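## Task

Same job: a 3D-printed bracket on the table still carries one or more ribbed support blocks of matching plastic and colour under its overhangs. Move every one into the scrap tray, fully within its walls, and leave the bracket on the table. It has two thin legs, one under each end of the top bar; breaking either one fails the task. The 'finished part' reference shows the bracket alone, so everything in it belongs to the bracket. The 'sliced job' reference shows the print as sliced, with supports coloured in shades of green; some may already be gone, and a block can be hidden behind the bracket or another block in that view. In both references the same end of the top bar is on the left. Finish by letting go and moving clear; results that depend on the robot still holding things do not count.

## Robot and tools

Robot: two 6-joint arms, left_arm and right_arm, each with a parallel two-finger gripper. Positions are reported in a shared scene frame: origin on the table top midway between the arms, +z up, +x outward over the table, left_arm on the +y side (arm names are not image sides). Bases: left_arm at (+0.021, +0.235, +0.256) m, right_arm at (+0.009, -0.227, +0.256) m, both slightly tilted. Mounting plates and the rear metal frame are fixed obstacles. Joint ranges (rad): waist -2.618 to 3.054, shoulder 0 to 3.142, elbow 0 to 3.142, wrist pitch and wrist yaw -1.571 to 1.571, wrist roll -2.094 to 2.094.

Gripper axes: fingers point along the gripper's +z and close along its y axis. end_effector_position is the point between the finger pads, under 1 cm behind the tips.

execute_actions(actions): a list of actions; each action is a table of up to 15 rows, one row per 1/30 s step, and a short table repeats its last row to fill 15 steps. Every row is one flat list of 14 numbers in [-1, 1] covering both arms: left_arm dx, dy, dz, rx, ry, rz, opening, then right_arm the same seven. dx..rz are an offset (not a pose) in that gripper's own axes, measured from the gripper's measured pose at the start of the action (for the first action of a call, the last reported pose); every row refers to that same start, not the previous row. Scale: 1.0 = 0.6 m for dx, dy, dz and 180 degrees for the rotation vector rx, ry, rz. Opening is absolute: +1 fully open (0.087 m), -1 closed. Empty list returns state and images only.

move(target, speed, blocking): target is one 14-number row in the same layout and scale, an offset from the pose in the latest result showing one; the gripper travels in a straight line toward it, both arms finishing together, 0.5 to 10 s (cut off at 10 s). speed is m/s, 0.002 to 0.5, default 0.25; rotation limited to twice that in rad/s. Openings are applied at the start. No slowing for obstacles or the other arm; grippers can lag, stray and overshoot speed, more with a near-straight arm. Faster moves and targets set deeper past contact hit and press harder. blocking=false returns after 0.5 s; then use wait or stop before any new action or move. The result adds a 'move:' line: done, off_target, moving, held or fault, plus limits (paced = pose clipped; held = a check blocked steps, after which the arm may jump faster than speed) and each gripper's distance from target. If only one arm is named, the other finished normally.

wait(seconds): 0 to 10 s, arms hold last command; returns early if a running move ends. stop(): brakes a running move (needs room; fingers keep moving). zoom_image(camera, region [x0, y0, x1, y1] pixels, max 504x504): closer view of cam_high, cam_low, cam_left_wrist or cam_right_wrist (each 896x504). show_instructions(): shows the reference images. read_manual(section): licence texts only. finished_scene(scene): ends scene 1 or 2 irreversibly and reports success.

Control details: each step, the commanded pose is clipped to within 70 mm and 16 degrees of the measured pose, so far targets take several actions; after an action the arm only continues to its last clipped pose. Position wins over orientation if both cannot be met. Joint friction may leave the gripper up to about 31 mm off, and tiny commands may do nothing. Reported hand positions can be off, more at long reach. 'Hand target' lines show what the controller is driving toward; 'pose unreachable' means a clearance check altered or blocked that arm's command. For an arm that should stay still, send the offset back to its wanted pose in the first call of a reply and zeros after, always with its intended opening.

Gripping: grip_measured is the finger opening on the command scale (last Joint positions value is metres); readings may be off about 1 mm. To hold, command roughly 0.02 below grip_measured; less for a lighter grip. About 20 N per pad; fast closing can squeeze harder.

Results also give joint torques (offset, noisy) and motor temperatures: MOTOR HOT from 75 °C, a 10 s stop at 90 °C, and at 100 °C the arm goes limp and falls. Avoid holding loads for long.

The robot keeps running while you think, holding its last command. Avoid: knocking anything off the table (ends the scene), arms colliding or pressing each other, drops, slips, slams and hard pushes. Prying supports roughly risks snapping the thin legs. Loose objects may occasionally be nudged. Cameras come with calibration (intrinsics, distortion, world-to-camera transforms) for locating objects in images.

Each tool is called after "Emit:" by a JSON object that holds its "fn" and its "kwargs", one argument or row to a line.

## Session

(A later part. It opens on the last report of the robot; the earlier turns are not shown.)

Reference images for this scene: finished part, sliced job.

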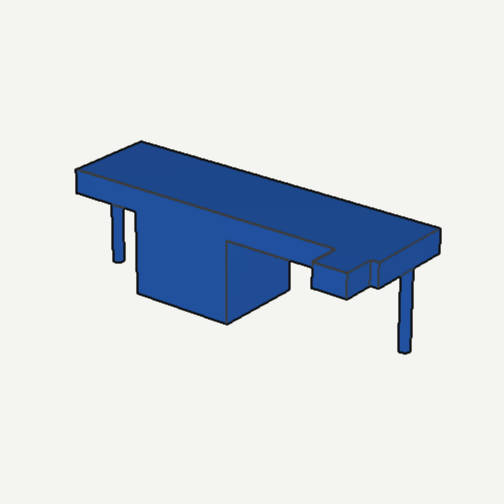

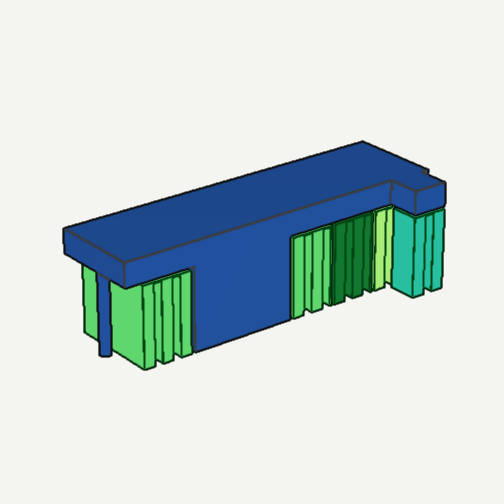

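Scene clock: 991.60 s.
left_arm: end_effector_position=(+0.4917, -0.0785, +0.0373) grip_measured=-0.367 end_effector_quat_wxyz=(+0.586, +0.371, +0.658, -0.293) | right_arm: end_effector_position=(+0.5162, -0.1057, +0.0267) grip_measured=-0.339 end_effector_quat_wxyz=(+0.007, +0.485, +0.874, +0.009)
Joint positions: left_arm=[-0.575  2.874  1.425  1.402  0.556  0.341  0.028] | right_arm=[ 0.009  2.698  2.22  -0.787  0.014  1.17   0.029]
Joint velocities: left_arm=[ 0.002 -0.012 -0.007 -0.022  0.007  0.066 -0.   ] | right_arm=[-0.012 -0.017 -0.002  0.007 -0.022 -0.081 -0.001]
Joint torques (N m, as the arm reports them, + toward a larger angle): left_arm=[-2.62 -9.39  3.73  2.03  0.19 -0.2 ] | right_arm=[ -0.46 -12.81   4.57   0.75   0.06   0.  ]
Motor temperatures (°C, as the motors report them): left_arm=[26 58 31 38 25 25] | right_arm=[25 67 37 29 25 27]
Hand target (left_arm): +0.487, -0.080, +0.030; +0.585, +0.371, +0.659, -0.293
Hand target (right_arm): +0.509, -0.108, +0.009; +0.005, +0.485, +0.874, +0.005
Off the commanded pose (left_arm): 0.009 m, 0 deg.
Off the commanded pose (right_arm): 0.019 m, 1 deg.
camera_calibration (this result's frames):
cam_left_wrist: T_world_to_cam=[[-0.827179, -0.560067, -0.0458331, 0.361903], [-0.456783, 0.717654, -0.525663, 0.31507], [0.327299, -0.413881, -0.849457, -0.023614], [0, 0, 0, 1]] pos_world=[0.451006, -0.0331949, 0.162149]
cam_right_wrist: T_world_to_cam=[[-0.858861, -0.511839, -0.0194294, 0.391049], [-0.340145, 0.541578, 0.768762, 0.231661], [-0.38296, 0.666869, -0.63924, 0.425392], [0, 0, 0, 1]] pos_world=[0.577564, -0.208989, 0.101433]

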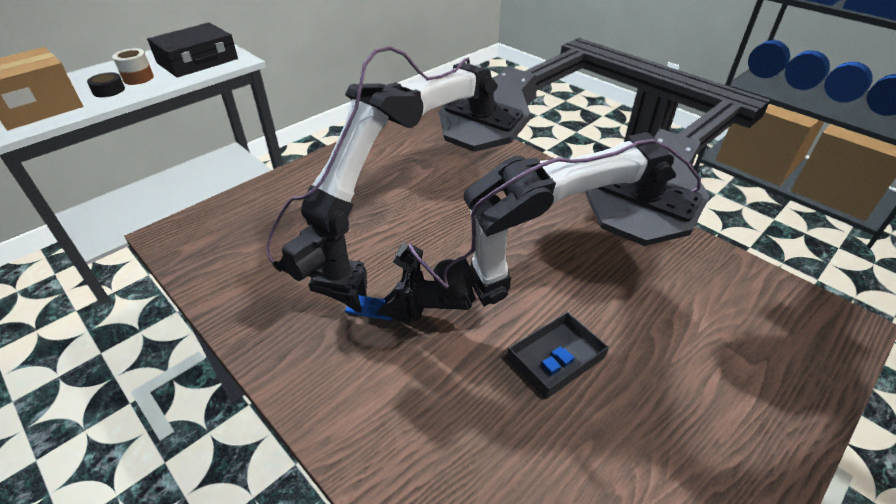

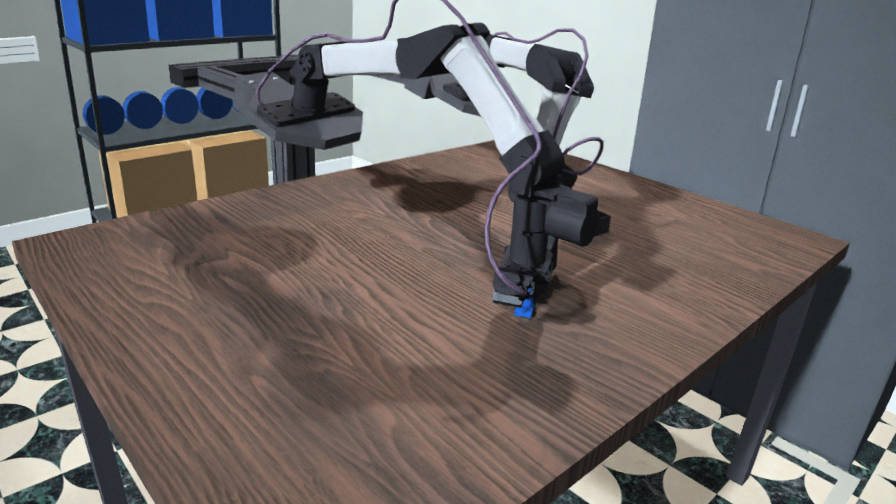

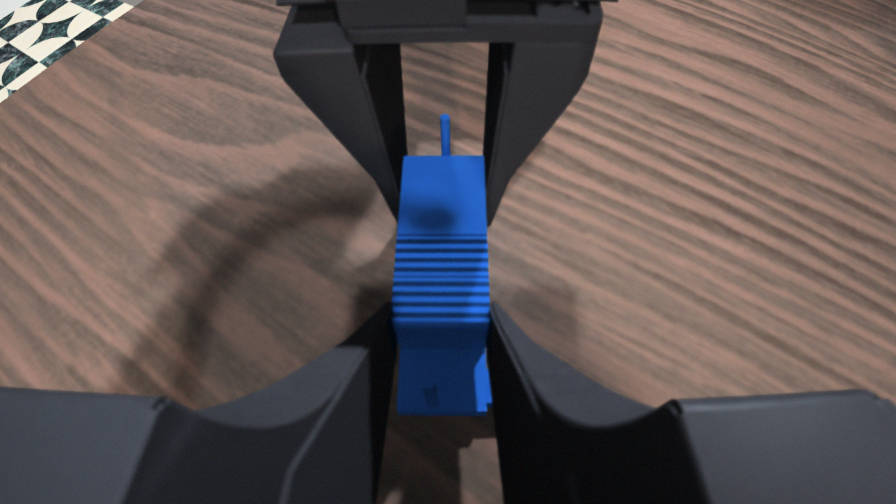

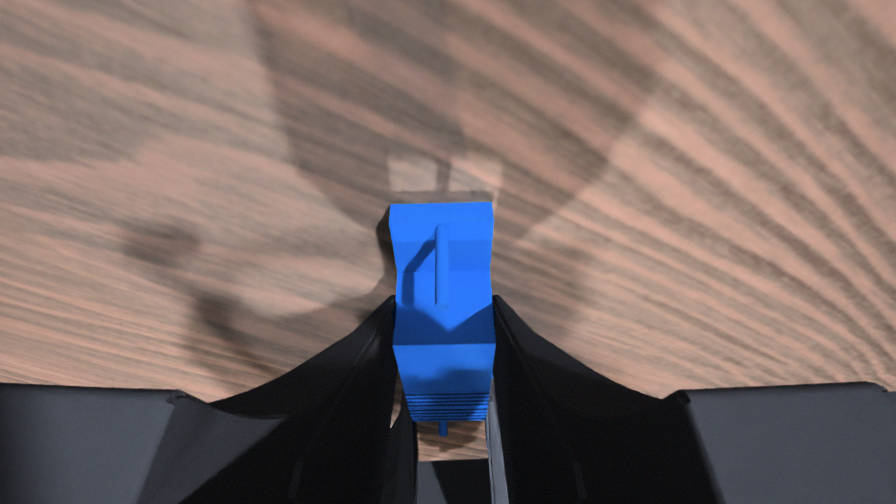

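Emit:
{"fn": "execute_actions", "kwargs": {
  "actions": [
    [[0.008,0,0,0,0,-0.003,-0.45,0,-0.006,0.03,0.007,0,0,-0.45],[0.008,0,0,0,0,-0.006,-0.45,0,-0.006,0.03,0.007,0,0,-0.45],[0.008,0,0,0,0,-0.009,-0.45,0,-0.006,0.03,0.007,0,0,-0.45],[0.008,0,0,0,0,-0.012,-0.45,0,-0.006,0.03,0.007,0,0,-0.45],[0.008,0,0,0,0,-0.015,-0.45,0,-0.006,0.03,0.007,0,0,-0.45],[0.008,0,0,0,0,-0.018,-0.45,0,-0.006,0.03,0.007,0,0,-0.45],[0.008,0,0,0,0,-0.021,-0.45,0,-0.006,0.03,0.007,0,0,-0.45],[0.008,0,0,0,0,-0.024,-0.45,0,-0.006,0.03,0.007,0,0,-0.45],[0.008,0,0,0,0,-0.027,-0.45,0,-0.006,0.03,0.007,0,0,-0.45],[0.008,0,0,0,0,-0.030,-0.45,0,-0.006,0.03,0.007,0,0,-0.45],[0.008,0,0,0,0,-0.033,-0.45,0,-0.006,0.03,0.007,0,0,-0.45]]
  ]
}}

Scene clock: 1000.33 s.
left_arm: end_effector_position=(+0.4907, -0.0788, +0.0369) grip_measured=-0.367 end_effector_quat_wxyz=(+0.578, +0.352, +0.670, -0.307) | right_arm: end_effector_position=(+0.5156, -0.1057, +0.0265) grip_measured=-0.339 end_effector_quat_wxyz=(+0.000, +0.483, +0.875, +0.005)
Joint positions: left_arm=[-0.574  2.874  1.425  1.402  0.552  0.286  0.028] | right_arm=[ 0.009  2.719  2.263 -0.826  0.012  1.165  0.029]
Joint velocities: left_arm=[ 0.017 -0.002  0.007 -0.022  0.022 -0.095 -0.   ] | right_arm=[-0.012 -0.002  0.002 -0.022 -0.022 -0.066  0.001]
Joint torques (N m, as the arm reports them, + toward a larger angle): left_arm=[ -1.2  -10.25   4.67   1.82   0.42  -0.51] | right_arm=[ -0.19 -11.88   7.42   0.58   0.14   0.1 ]
Motor temperatures (°C, as the motors report them): left_arm=[26 58 31 39 25 25] | right_arm=[25 68 36 29 25 27]
Hand target (left_arm): +0.491, -0.078, +0.033; +0.570, +0.337, +0.677, -0.322
Hand target (right_arm): +0.513, -0.108, +0.009; +0.002, +0.485, +0.874, -0.000
Off the commanded pose (left_arm): 0.005 m, 3 deg.
Off the commanded pose (right_arm): 0.018 m, 1 deg.
camera_calibration (this result's frames):
cam_left_wrist: T_world_to_cam=[[-0.820714, -0.571286, 0.00781997, 0.354867], [-0.489709, 0.696337, -0.52469, 0.329001], [0.294303, -0.43445, -0.851258, -0.00906209], [0, 0, 0, 1]] pos_world=[0.455026, -0.0303023, 0.162134]
cam_right_wrist: T_world_to_cam=[[-0.856534, -0.51607, -0.00464983, 0.388467], [-0.330205, 0.54108, 0.773432, 0.226267], [-0.396629, 0.664006, -0.633862, 0.431608], [0, 0, 0, 1]] pos_world=[0.578637, -0.208543, 0.100384]

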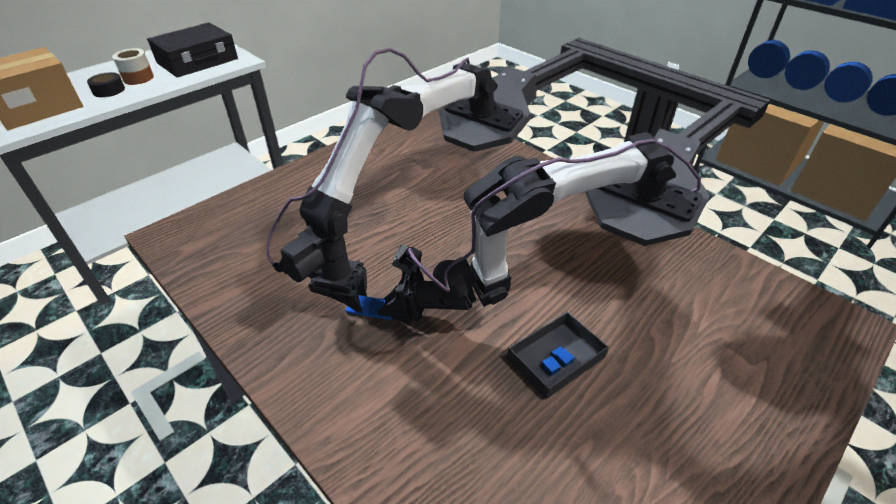

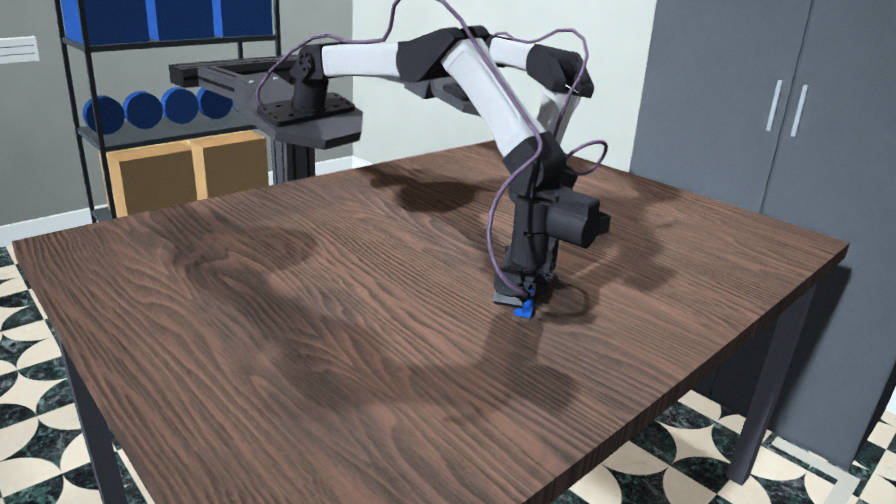

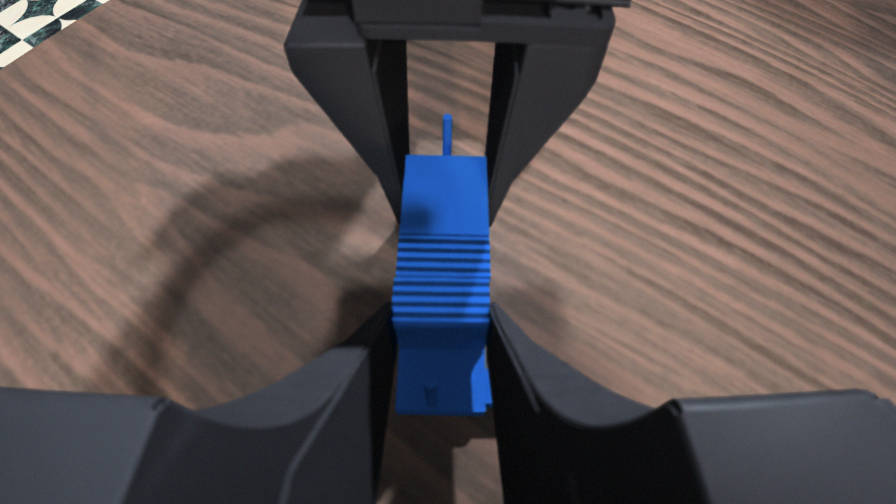

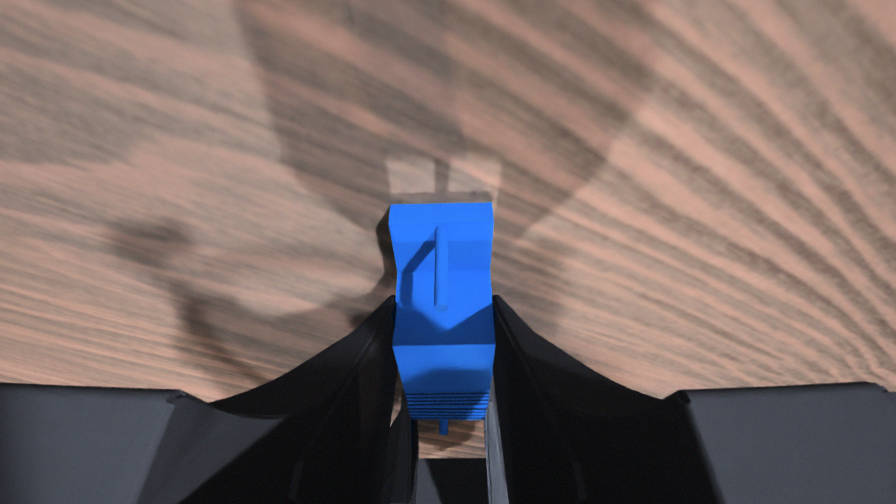

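Emit:
{"fn": "execute_actions", "kwargs": {
  "actions": []
}}

Emit:
{"fn": "zoom_image", "kwargs": {
  "camera": "cam_left_wrist",
  "region": [350, 200, 550, 420]
}}

Scene clock: 1007.23 s.
left_arm: end_effector_position=(+0.4884, -0.0803, +0.0373) grip_measured=-0.367 end_effector_quat_wxyz=(+0.571, +0.340, +0.675, -0.321) | right_arm: end_effector_position=(+0.5155, -0.1057, +0.0265) grip_measured=-0.339 end_effector_quat_wxyz=(+0.000, +0.483, +0.876, +0.005)
Joint positions: left_arm=[-0.573  2.874  1.425  1.402  0.559  0.246  0.028] | right_arm=[ 0.009  2.719  2.263 -0.827  0.012  1.165  0.029]
Joint velocities: left_arm=[-0.012 -0.012  0.012 -0.037  0.007 -0.022  0.001] | right_arm=[ 0.012 -0.022  0.007 -0.022 -0.022 -0.037  0.001]
Joint torques (N m, as the arm reports them, + toward a larger angle): left_arm=[ -1.12 -10.28   4.65   1.83   0.3   -0.24] | right_arm=[ -0.34 -11.91   7.39   0.57   0.11   0.1 ]
Motor temperatures (°C, as the motors report them): left_arm=[26 59 31 39 25 25] | right_arm=[25 67 37 29 25 27]
Hand target (left_arm): +0.491, -0.078, +0.033; +0.570, +0.337, +0.677, -0.322
Hand target (right_arm): +0.513, -0.108, +0.009; +0.002, +0.485, +0.874, -0.000
Off the commanded pose (left_arm): 0.006 m, 0 deg.
Off the commanded pose (right_arm): 0.018 m, 1 deg.
camera_calibration (this result's frames):
cam_left_wrist: T_world_to_cam=[[-0.820404, -0.569694, 0.0488512, 0.350544], [-0.50618, 0.683882, -0.52544, 0.336262], [0.265931, -0.4558, -0.849427, 0.0032985], [0, 0, 0, 1]] pos_world=[0.456919, -0.0287576, 0.162363]
cam_right_wrist: T_world_to_cam=[[-0.856138, -0.51673, -0.00429962, 0.388063], [-0.330334, 0.540875, 0.77352, 0.226283], [-0.397375, 0.66366, -0.633757, 0.43193], [0, 0, 0, 1]] pos_world=[0.578623, -0.208522, 0.100372]

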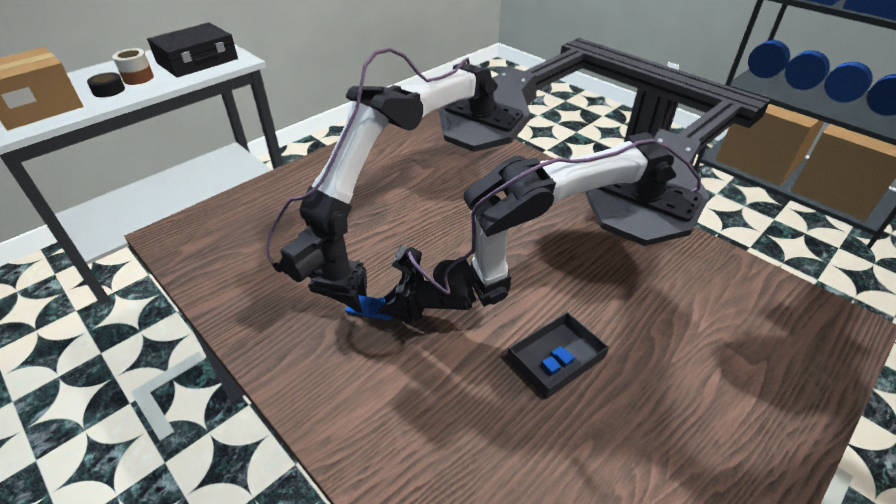

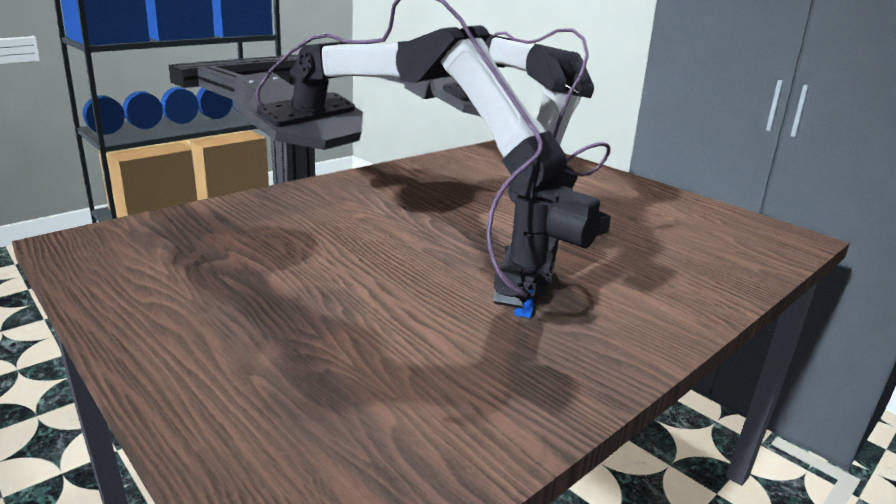

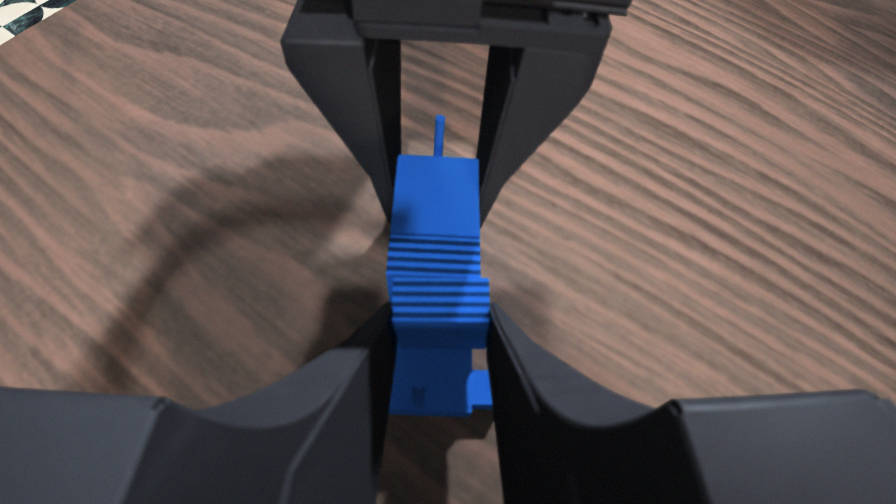

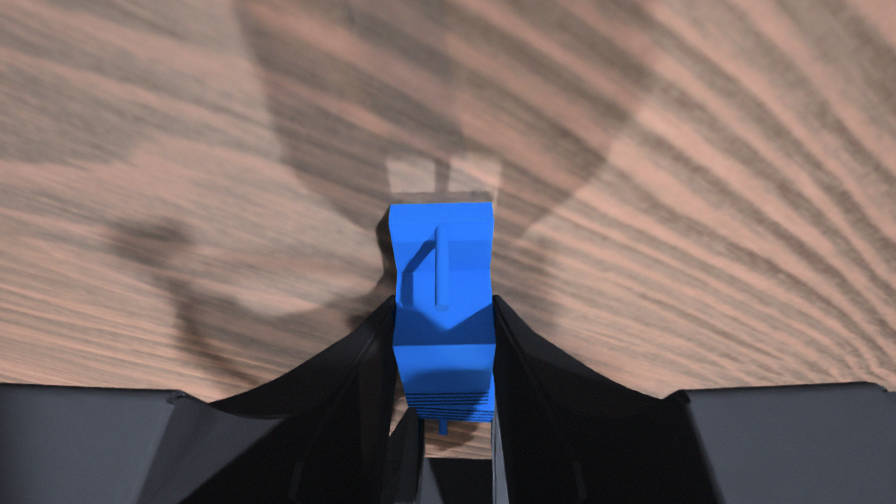

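Region (350, 200, 550, 420) of cam_left_wrist's 896x504 image, scaled by 2.291, with more detail than that image has; it fills the left 458 columns of this view, and the rest is white.

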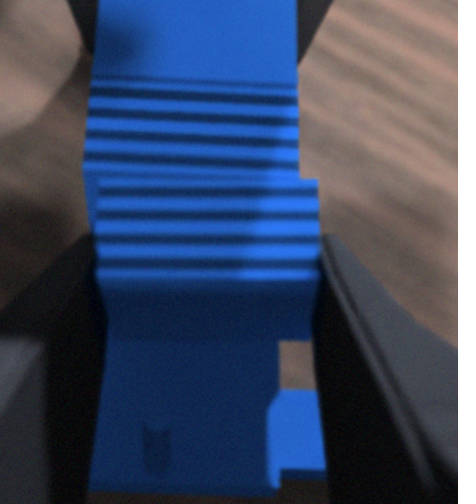

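Emit:
{"fn": "move", "kwargs": {
  "target": [-0.078,0.007,-0.011,0,0,0.015,-0.45,0,-0.005,0.03,0,0,0,-0.45],
  "speed": 0.05
}}

Scene clock: 1014.93 s.
left_arm: end_effector_position=(+0.5043, -0.0752, +0.0918) grip_measured=-0.367 end_effector_quat_wxyz=(+0.596, +0.352, +0.654, -0.305) | right_arm: end_effector_position=(+0.5166, -0.1058, +0.0267) grip_measured=-0.339 end_effector_quat_wxyz=(+0.002, +0.483, +0.876, +0.005)
Joint positions: left_arm=[-0.573  2.71   1.31   1.401  0.559  0.285  0.028] | right_arm=[ 0.009  2.718  2.263 -0.823  0.014  1.165  0.029]
Joint velocities: left_arm=[ 0.002  0.002 -0.002  0.051 -0.066  0.051  0.   ] | right_arm=[-0.002  0.002  0.012  0.037  0.051 -0.037 -0.002]
Joint torques (N m, as the arm reports them, + toward a larger angle): left_arm=[ -3.12 -12.14   0.75   1.65   0.12  -0.12] | right_arm=[ -0.48 -12.2    6.4    0.66  -0.03   0.  ]
Motor temperatures (°C, as the motors report them): left_arm=[26 60 31 39 25 25] | right_arm=[25 67 37 29 25 27]
Hand target (left_arm): +0.494, -0.077, +0.085; +0.579, +0.356, +0.666, -0.307
Hand target (right_arm): +0.512, -0.107, +0.009; +0.000, +0.483, +0.876, +0.004
Off the commanded pose (left_arm): 0.013 m, 3 deg.
Off the commanded pose (right_arm): 0.019 m, 0 deg.
move: off_target (left_arm, right_arm)
camera_calibration (this result's frames):
cam_left_wrist: T_world_to_cam=[[-0.819366, -0.573038, -0.0163158, 0.369041], [-0.467486, 0.684373, -0.559545, 0.353033], [0.331807, -0.450845, -0.828639, 0.0129753], [0, 0, 0, 1]] pos_world=[0.463112, -0.0242823, 0.214311]
cam_right_wrist: T_world_to_cam=[[-0.85616, -0.516655, -0.00761066, 0.389101], [-0.333669, 0.541564, 0.771604, 0.228368], [-0.394531, 0.663156, -0.636058, 0.431144], [0, 0, 0, 1]] pos_world=[0.579432, -0.208561, 0.100984]

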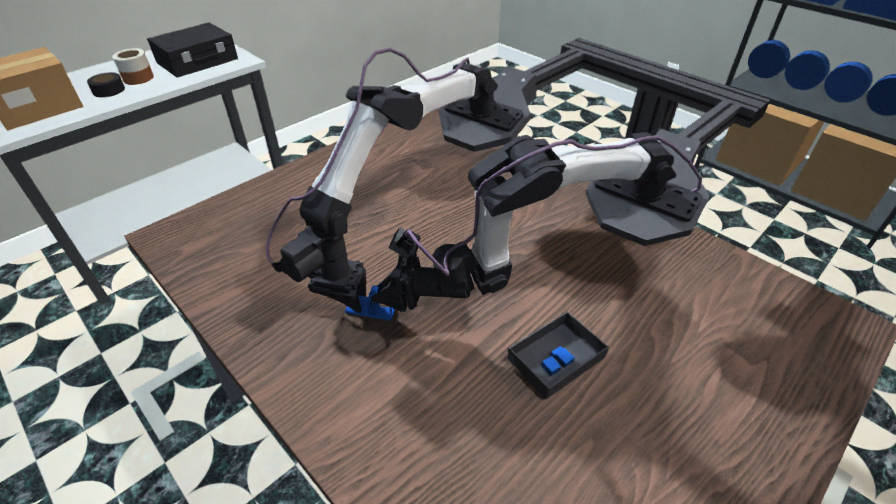

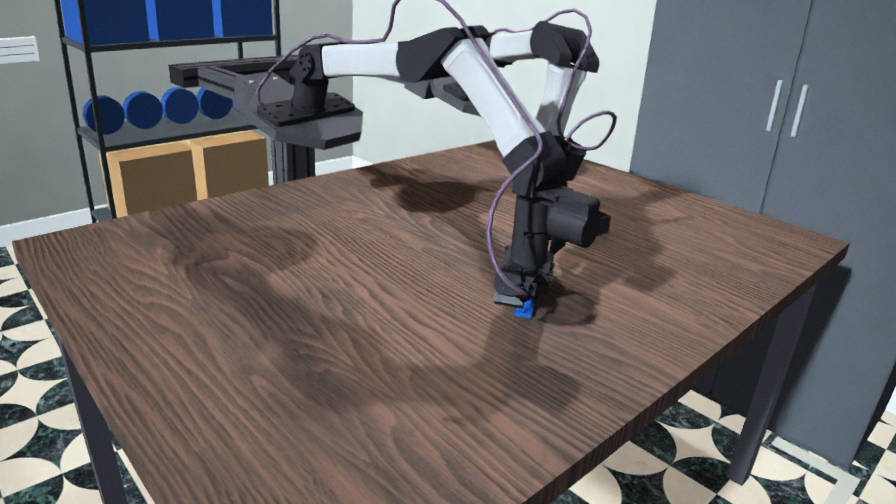

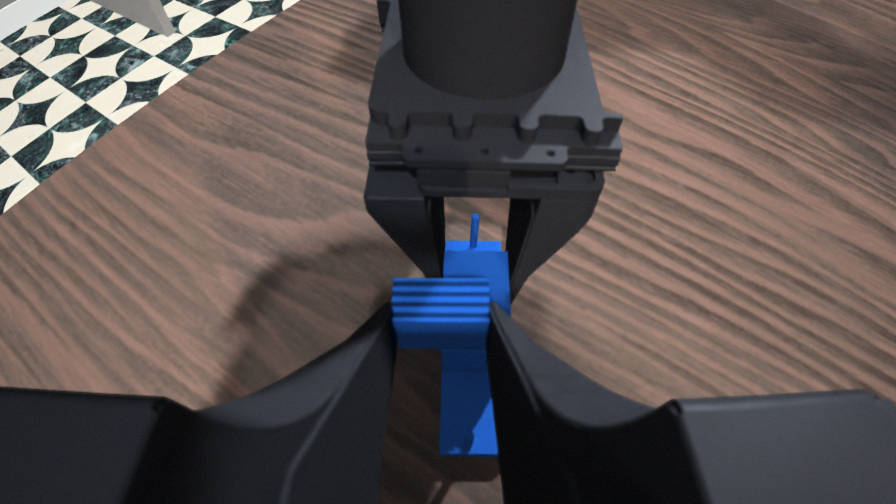

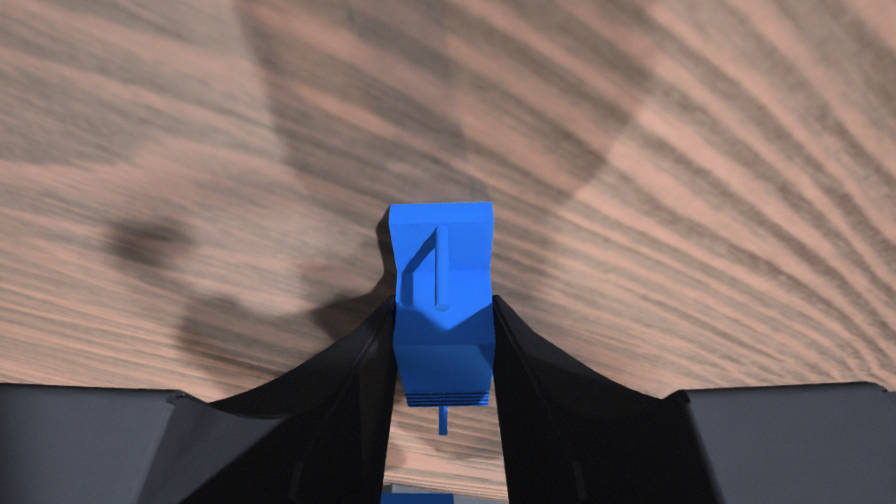

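Emit:
{"fn": "move", "kwargs": {
  "target": [0.0505,0.0272,-0.6148,-0.1597,0.4309,-0.2298,-0.45,0,-0.006,0.03,0.003,0,0,-0.45],
  "speed": 0.4
}}

Emit:
{"fn": "move", "kwargs": {
  "target": [0,0,0,0,0,-0.5,-0.45,0,-0.006,0.03,0.003,0,0,-0.45],
  "speed": 0.5
}}

Scene clock: 1042.00 s.
left_arm: end_effector_position=(+0.3155, +0.2382, +0.1051) grip_measured=-0.367 end_effector_quat_wxyz=(+0.015, +0.090, +0.995, -0.040) | right_arm: end_effector_position=(+0.5164, -0.1058, +0.0266) grip_measured=-0.339 end_effector_quat_wxyz=(+0.002, +0.483, +0.876, +0.005)
Joint positions: left_arm=[-0.162  1.917  0.905 -0.261  0.02   0.206  0.028] | right_arm=[ 0.009  2.718  2.263 -0.823  0.014  1.165  0.029]
Joint velocities: left_arm=[-0.002 -0.007 -0.002  0.037  0.037  0.066 -0.   ] | right_arm=[-0.022 -0.007  0.002  0.066  0.037 -0.022  0.   ]
Joint torques (N m, as the arm reports them, + toward a larger angle): left_arm=[ 0.86 -6.87  5.49  0.22  0.03 -0.2 ] | right_arm=[ -0.43 -11.65   7.94   0.53   0.04   0.01]
Motor temperatures (°C, as the motors report them): left_arm=[26 64 30 39 25 25] | right_arm=[25 68 37 29 25 27]
Hand target (left_arm): +0.313, +0.242, +0.102; +0.000, +0.083, +0.996, -0.035
Hand target (right_arm): +0.513, -0.108, +0.009; +0.000, +0.483, +0.876, +0.001
Off the commanded pose (left_arm): 0.009 m, 2 deg.
Off the commanded pose (right_arm): 0.018 m, 1 deg.
move: off_target (right_arm)
camera_calibration (this result's frames):
cam_left_wrist: T_world_to_cam=[[-0.175091, -0.982152, 0.0687145, 0.279429], [-0.649649, 0.167693, 0.741509, 0.101624], [-0.739797, 0.0851909, -0.667415, 0.421384], [0, 0, 0, 1]] pos_world=[0.426684, 0.221502, 0.186682]
cam_right_wrist: T_world_to_cam=[[-0.856158, -0.516668, -0.00690409, 0.388873], [-0.333096, 0.541651, 0.771791, 0.228153], [-0.39502, 0.663074, -0.635839, 0.431205], [0, 0, 0, 1]] pos_world=[0.579269, -0.208582, 0.100775]

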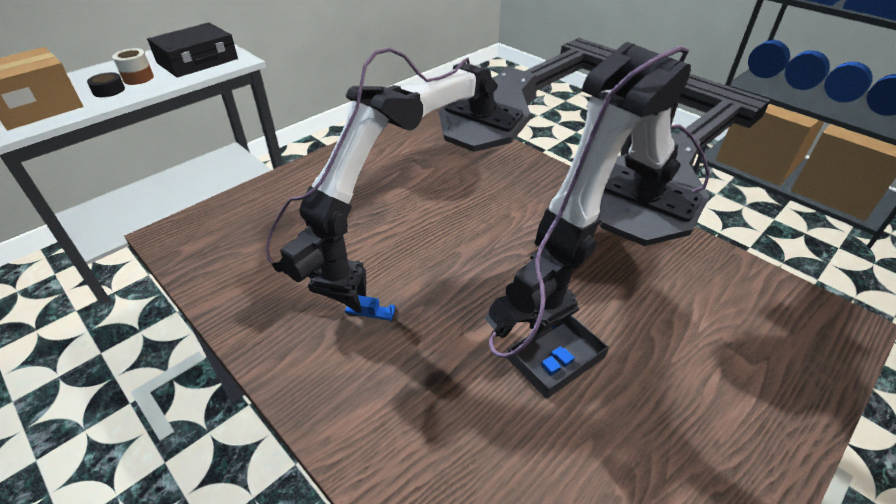

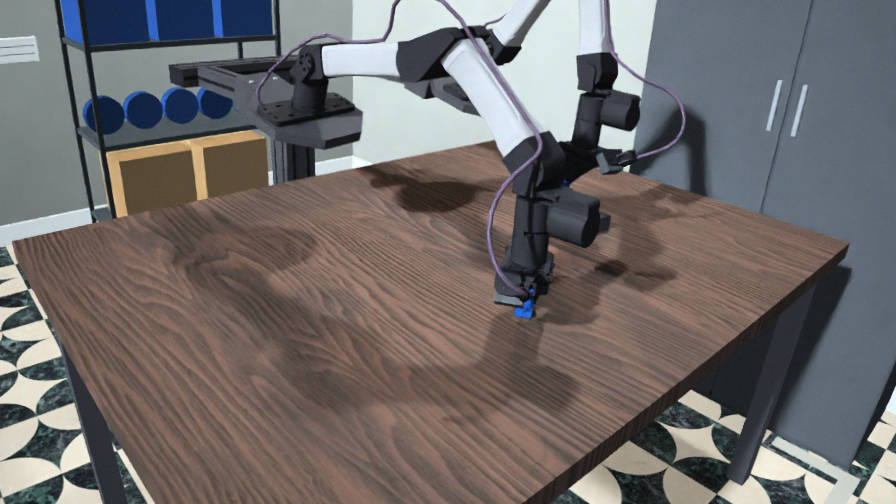

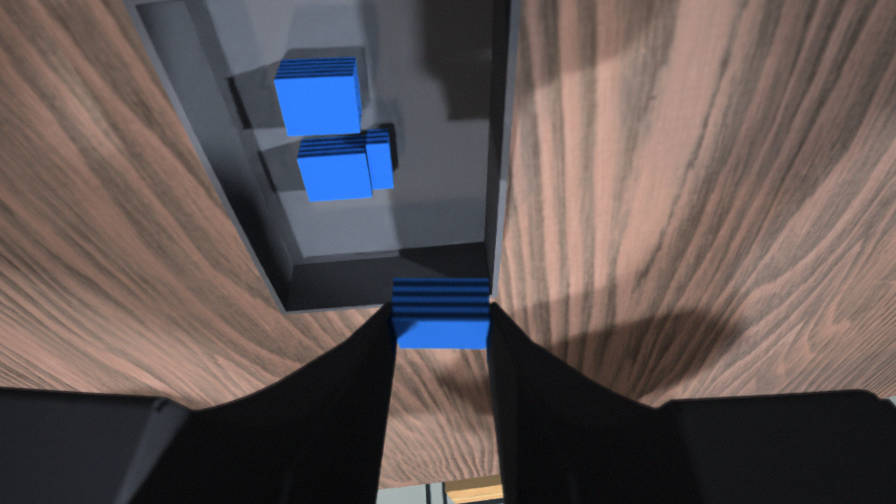

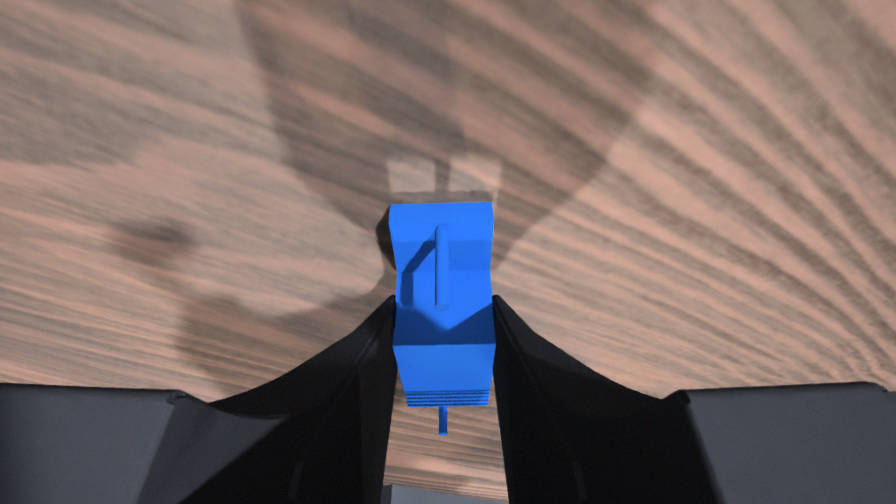

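Scene clock: 1044.33 s.
left_arm: end_effector_position=(+0.3187, +0.2391, +0.1034) grip_measured=-0.367 end_effector_quat_wxyz=(-0.020, -0.634, +0.772, -0.033) | right_arm: end_effector_position=(+0.5162, -0.1059, +0.0264) grip_measured=-0.339 end_effector_quat_wxyz=(+0.002, +0.483, +0.876, +0.005)
Joint positions: left_arm=[ 0.007  1.891  0.809 -0.209  0.063 -1.186  0.028] | right_arm=[ 0.009  2.719  2.263 -0.823  0.014  1.165  0.029]
Joint velocities: left_arm=[-0.022 -0.007 -0.022 -0.037  0.066  0.007 -0.001] | right_arm=[-0.002  0.017 -0.022 -0.022 -0.066  0.007 -0.001]
Joint torques (N m, as the arm reports them, + toward a larger angle): left_arm=[ 1.19 -8.91  0.99  0.49  0.06 -0.26] | right_arm=[ -0.39 -11.55   7.93   0.5    0.04   0.03]
Motor temperatures (°C, as the motors report them): left_arm=[26 64 30 38 25 25] | right_arm=[25 68 37 28 25 27]
Hand target (left_arm): +0.316, +0.240, +0.105; -0.017, -0.640, +0.768, -0.037
Hand target (right_arm): +0.513, -0.108, +0.009; -0.000, +0.483, +0.876, +0.001
Off the commanded pose (left_arm): 0.004 m, 1 deg.
Off the commanded pose (right_arm): 0.018 m, 1 deg.
move: off_target (right_arm)
camera_calibration (this result's frames):
cam_left_wrist: T_world_to_cam=[[0.981622, -0.190015, 0.0177083, -0.271779], [-0.1251, -0.570632, 0.811622, 0.106891], [-0.144115, -0.79892, -0.583915, 0.435418], [0, 0, 0, 1]] pos_world=[0.342907, 0.357218, 0.172305]
cam_right_wrist: T_world_to_cam=[[-0.856157, -0.516675, -0.0065508, 0.388745], [-0.332809, 0.541695, 0.771884, 0.228112], [-0.395265, 0.663034, -0.63573, 0.431171], [0, 0, 0, 1]] pos_world=[0.579171, -0.208594, 0.100579]

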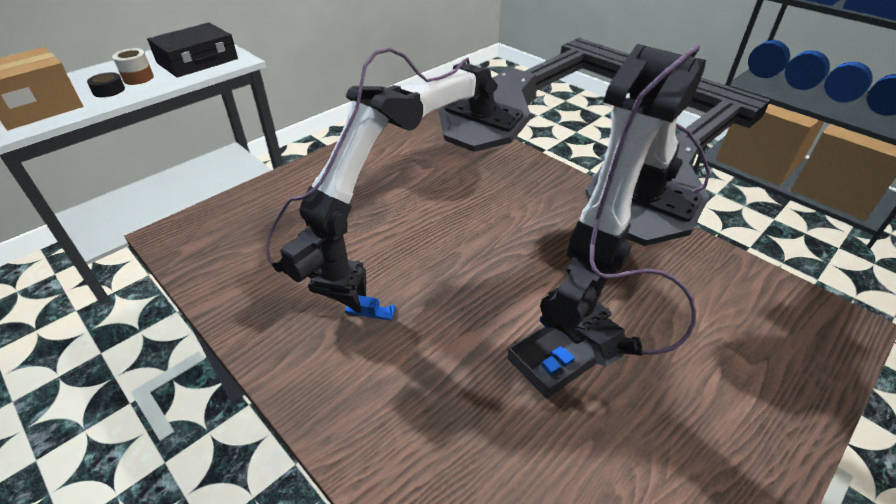

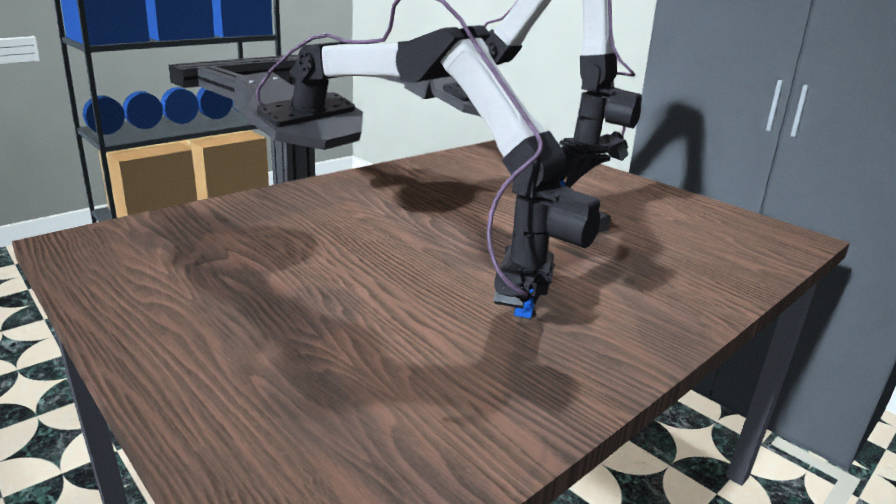

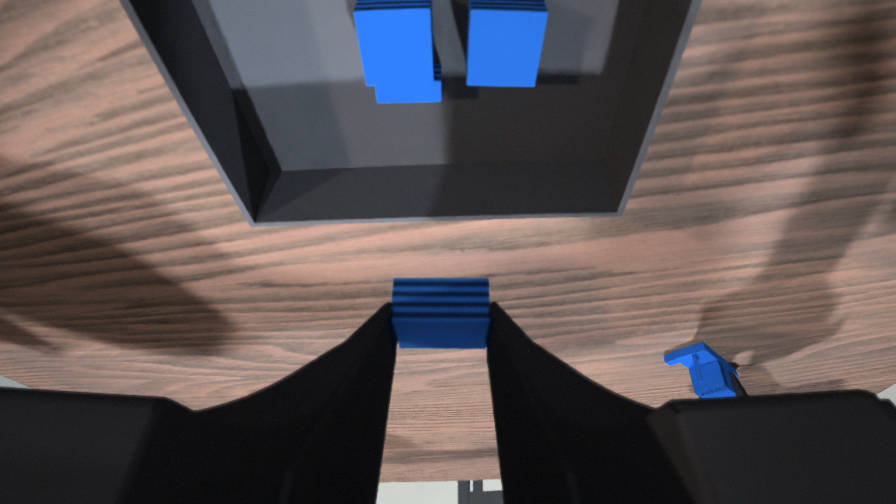

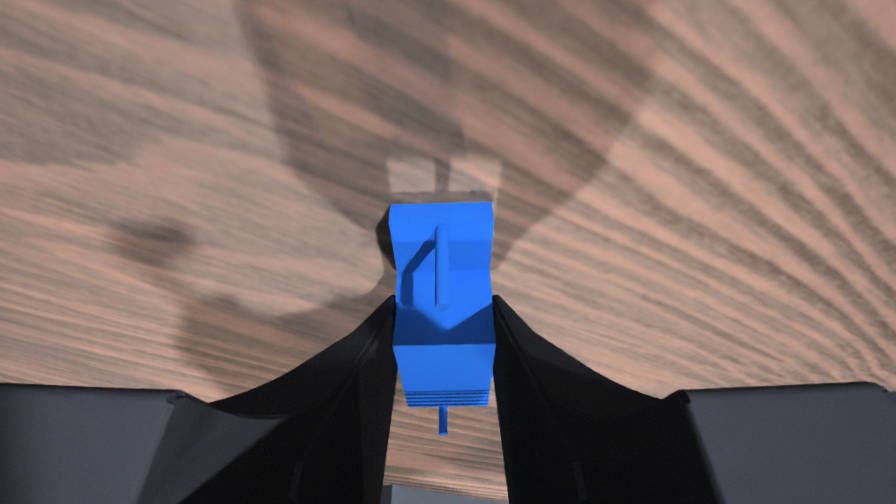

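Emit:
{"fn": "move", "kwargs": {
  "target": [-0.003,0.0198,0.0912,0,0,0,-0.45,0,-0.006,0.03,0.003,0,0,-0.45],
  "speed": 0.15
}}

Scene clock: 1062.07 s.
left_arm: end_effector_position=(+0.3168, +0.2380, +0.0546) grip_measured=-0.367 end_effector_quat_wxyz=(-0.012, -0.633, +0.773, -0.038) | right_arm: end_effector_position=(+0.5168, -0.1058, +0.0265) grip_measured=-0.339 end_effector_quat_wxyz=(+0.002, +0.483, +0.876, +0.005)
Joint positions: left_arm=[ 0.007  2.081  0.809 -0.     0.063 -1.184  0.028] | right_arm=[ 0.009  2.722  2.271 -0.828  0.014  1.165  0.029]
Joint velocities: left_arm=[ 0.002  0.002 -0.002  0.022  0.007 -0.037 -0.   ] | right_arm=[ 0.002 -0.007  0.007  0.022  0.007 -0.007  0.001]
Joint torques (N m, as the arm reports them, + toward a larger angle): left_arm=[ 1.27 -6.58  0.75  0.54  0.02 -0.1 ] | right_arm=[ -0.43 -11.9    7.3    0.54   0.05   0.02]
Motor temperatures (°C, as the motors report them): left_arm=[26 62 30 36 25 25] | right_arm=[25 67 38 28 25 27]
Hand target (left_arm): +0.307, +0.239, +0.048; -0.020, -0.634, +0.773, -0.033
Hand target (right_arm): +0.513, -0.108, +0.009; -0.000, +0.483, +0.876, +0.001
Off the commanded pose (left_arm): 0.011 m, 1 deg.
Off the commanded pose (right_arm): 0.019 m, 1 deg.
move: off_target (left_arm, right_arm)
camera_calibration (this result's frames):
cam_left_wrist: T_world_to_cam=[[0.980748, -0.192075, 0.0352166, -0.26946], [-0.141247, -0.573229, 0.807129, 0.151634], [-0.134842, -0.796565, -0.589323, 0.402605], [0, 0, 0, 1]] pos_world=[0.339978, 0.355865, 0.124366]
cam_right_wrist: T_world_to_cam=[[-0.856155, -0.516682, -0.00619751, 0.38927], [-0.332522, 0.541738, 0.771977, 0.228014], [-0.395509, 0.662993, -0.63562, 0.431537], [0, 0, 0, 1]] pos_world=[0.579772, -0.208501, 0.100684]

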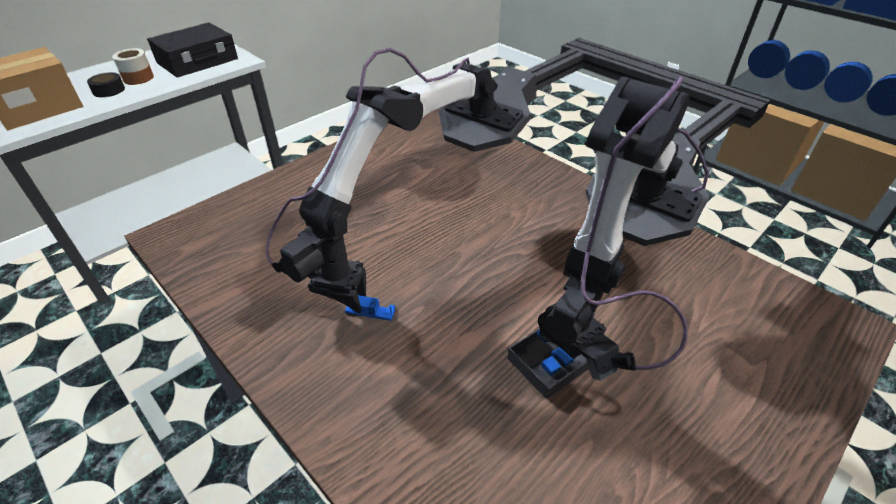

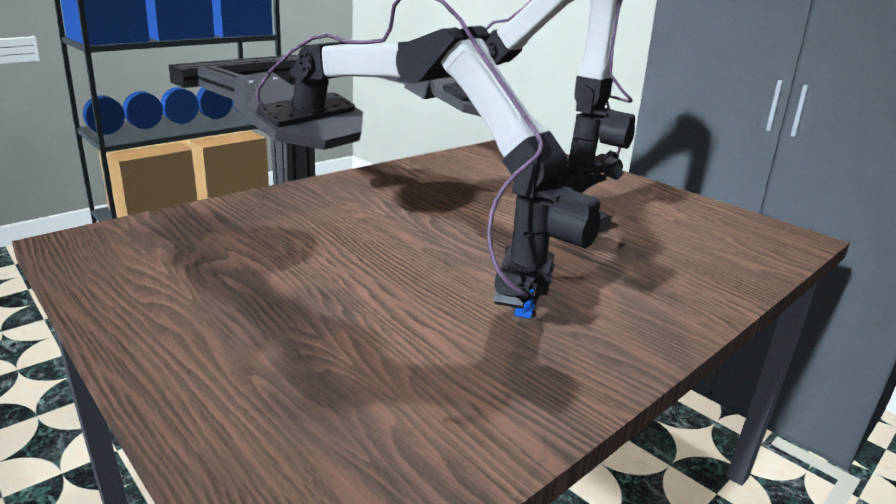

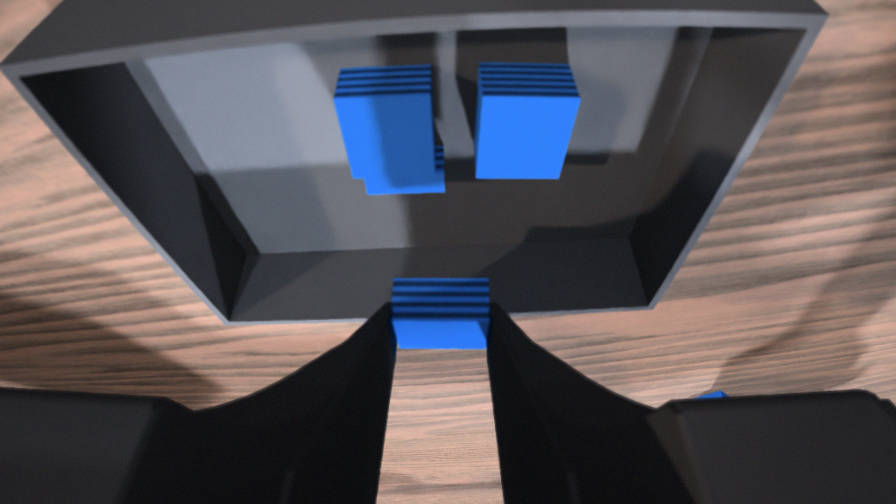

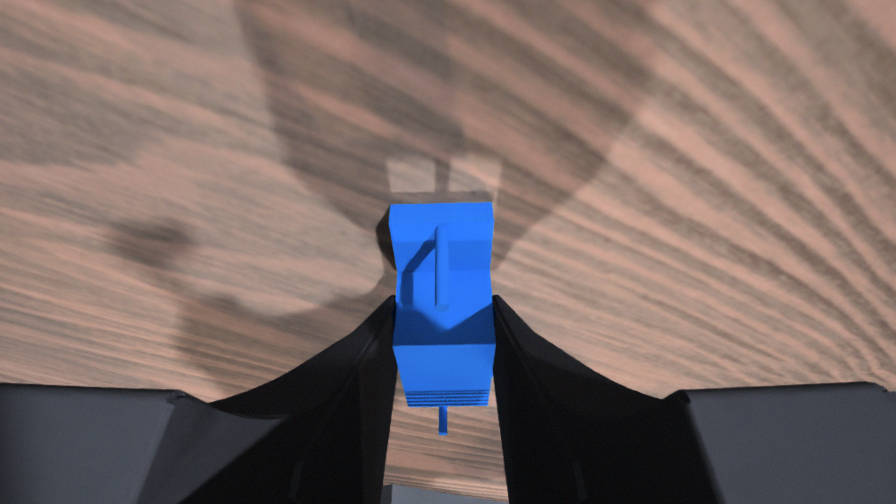

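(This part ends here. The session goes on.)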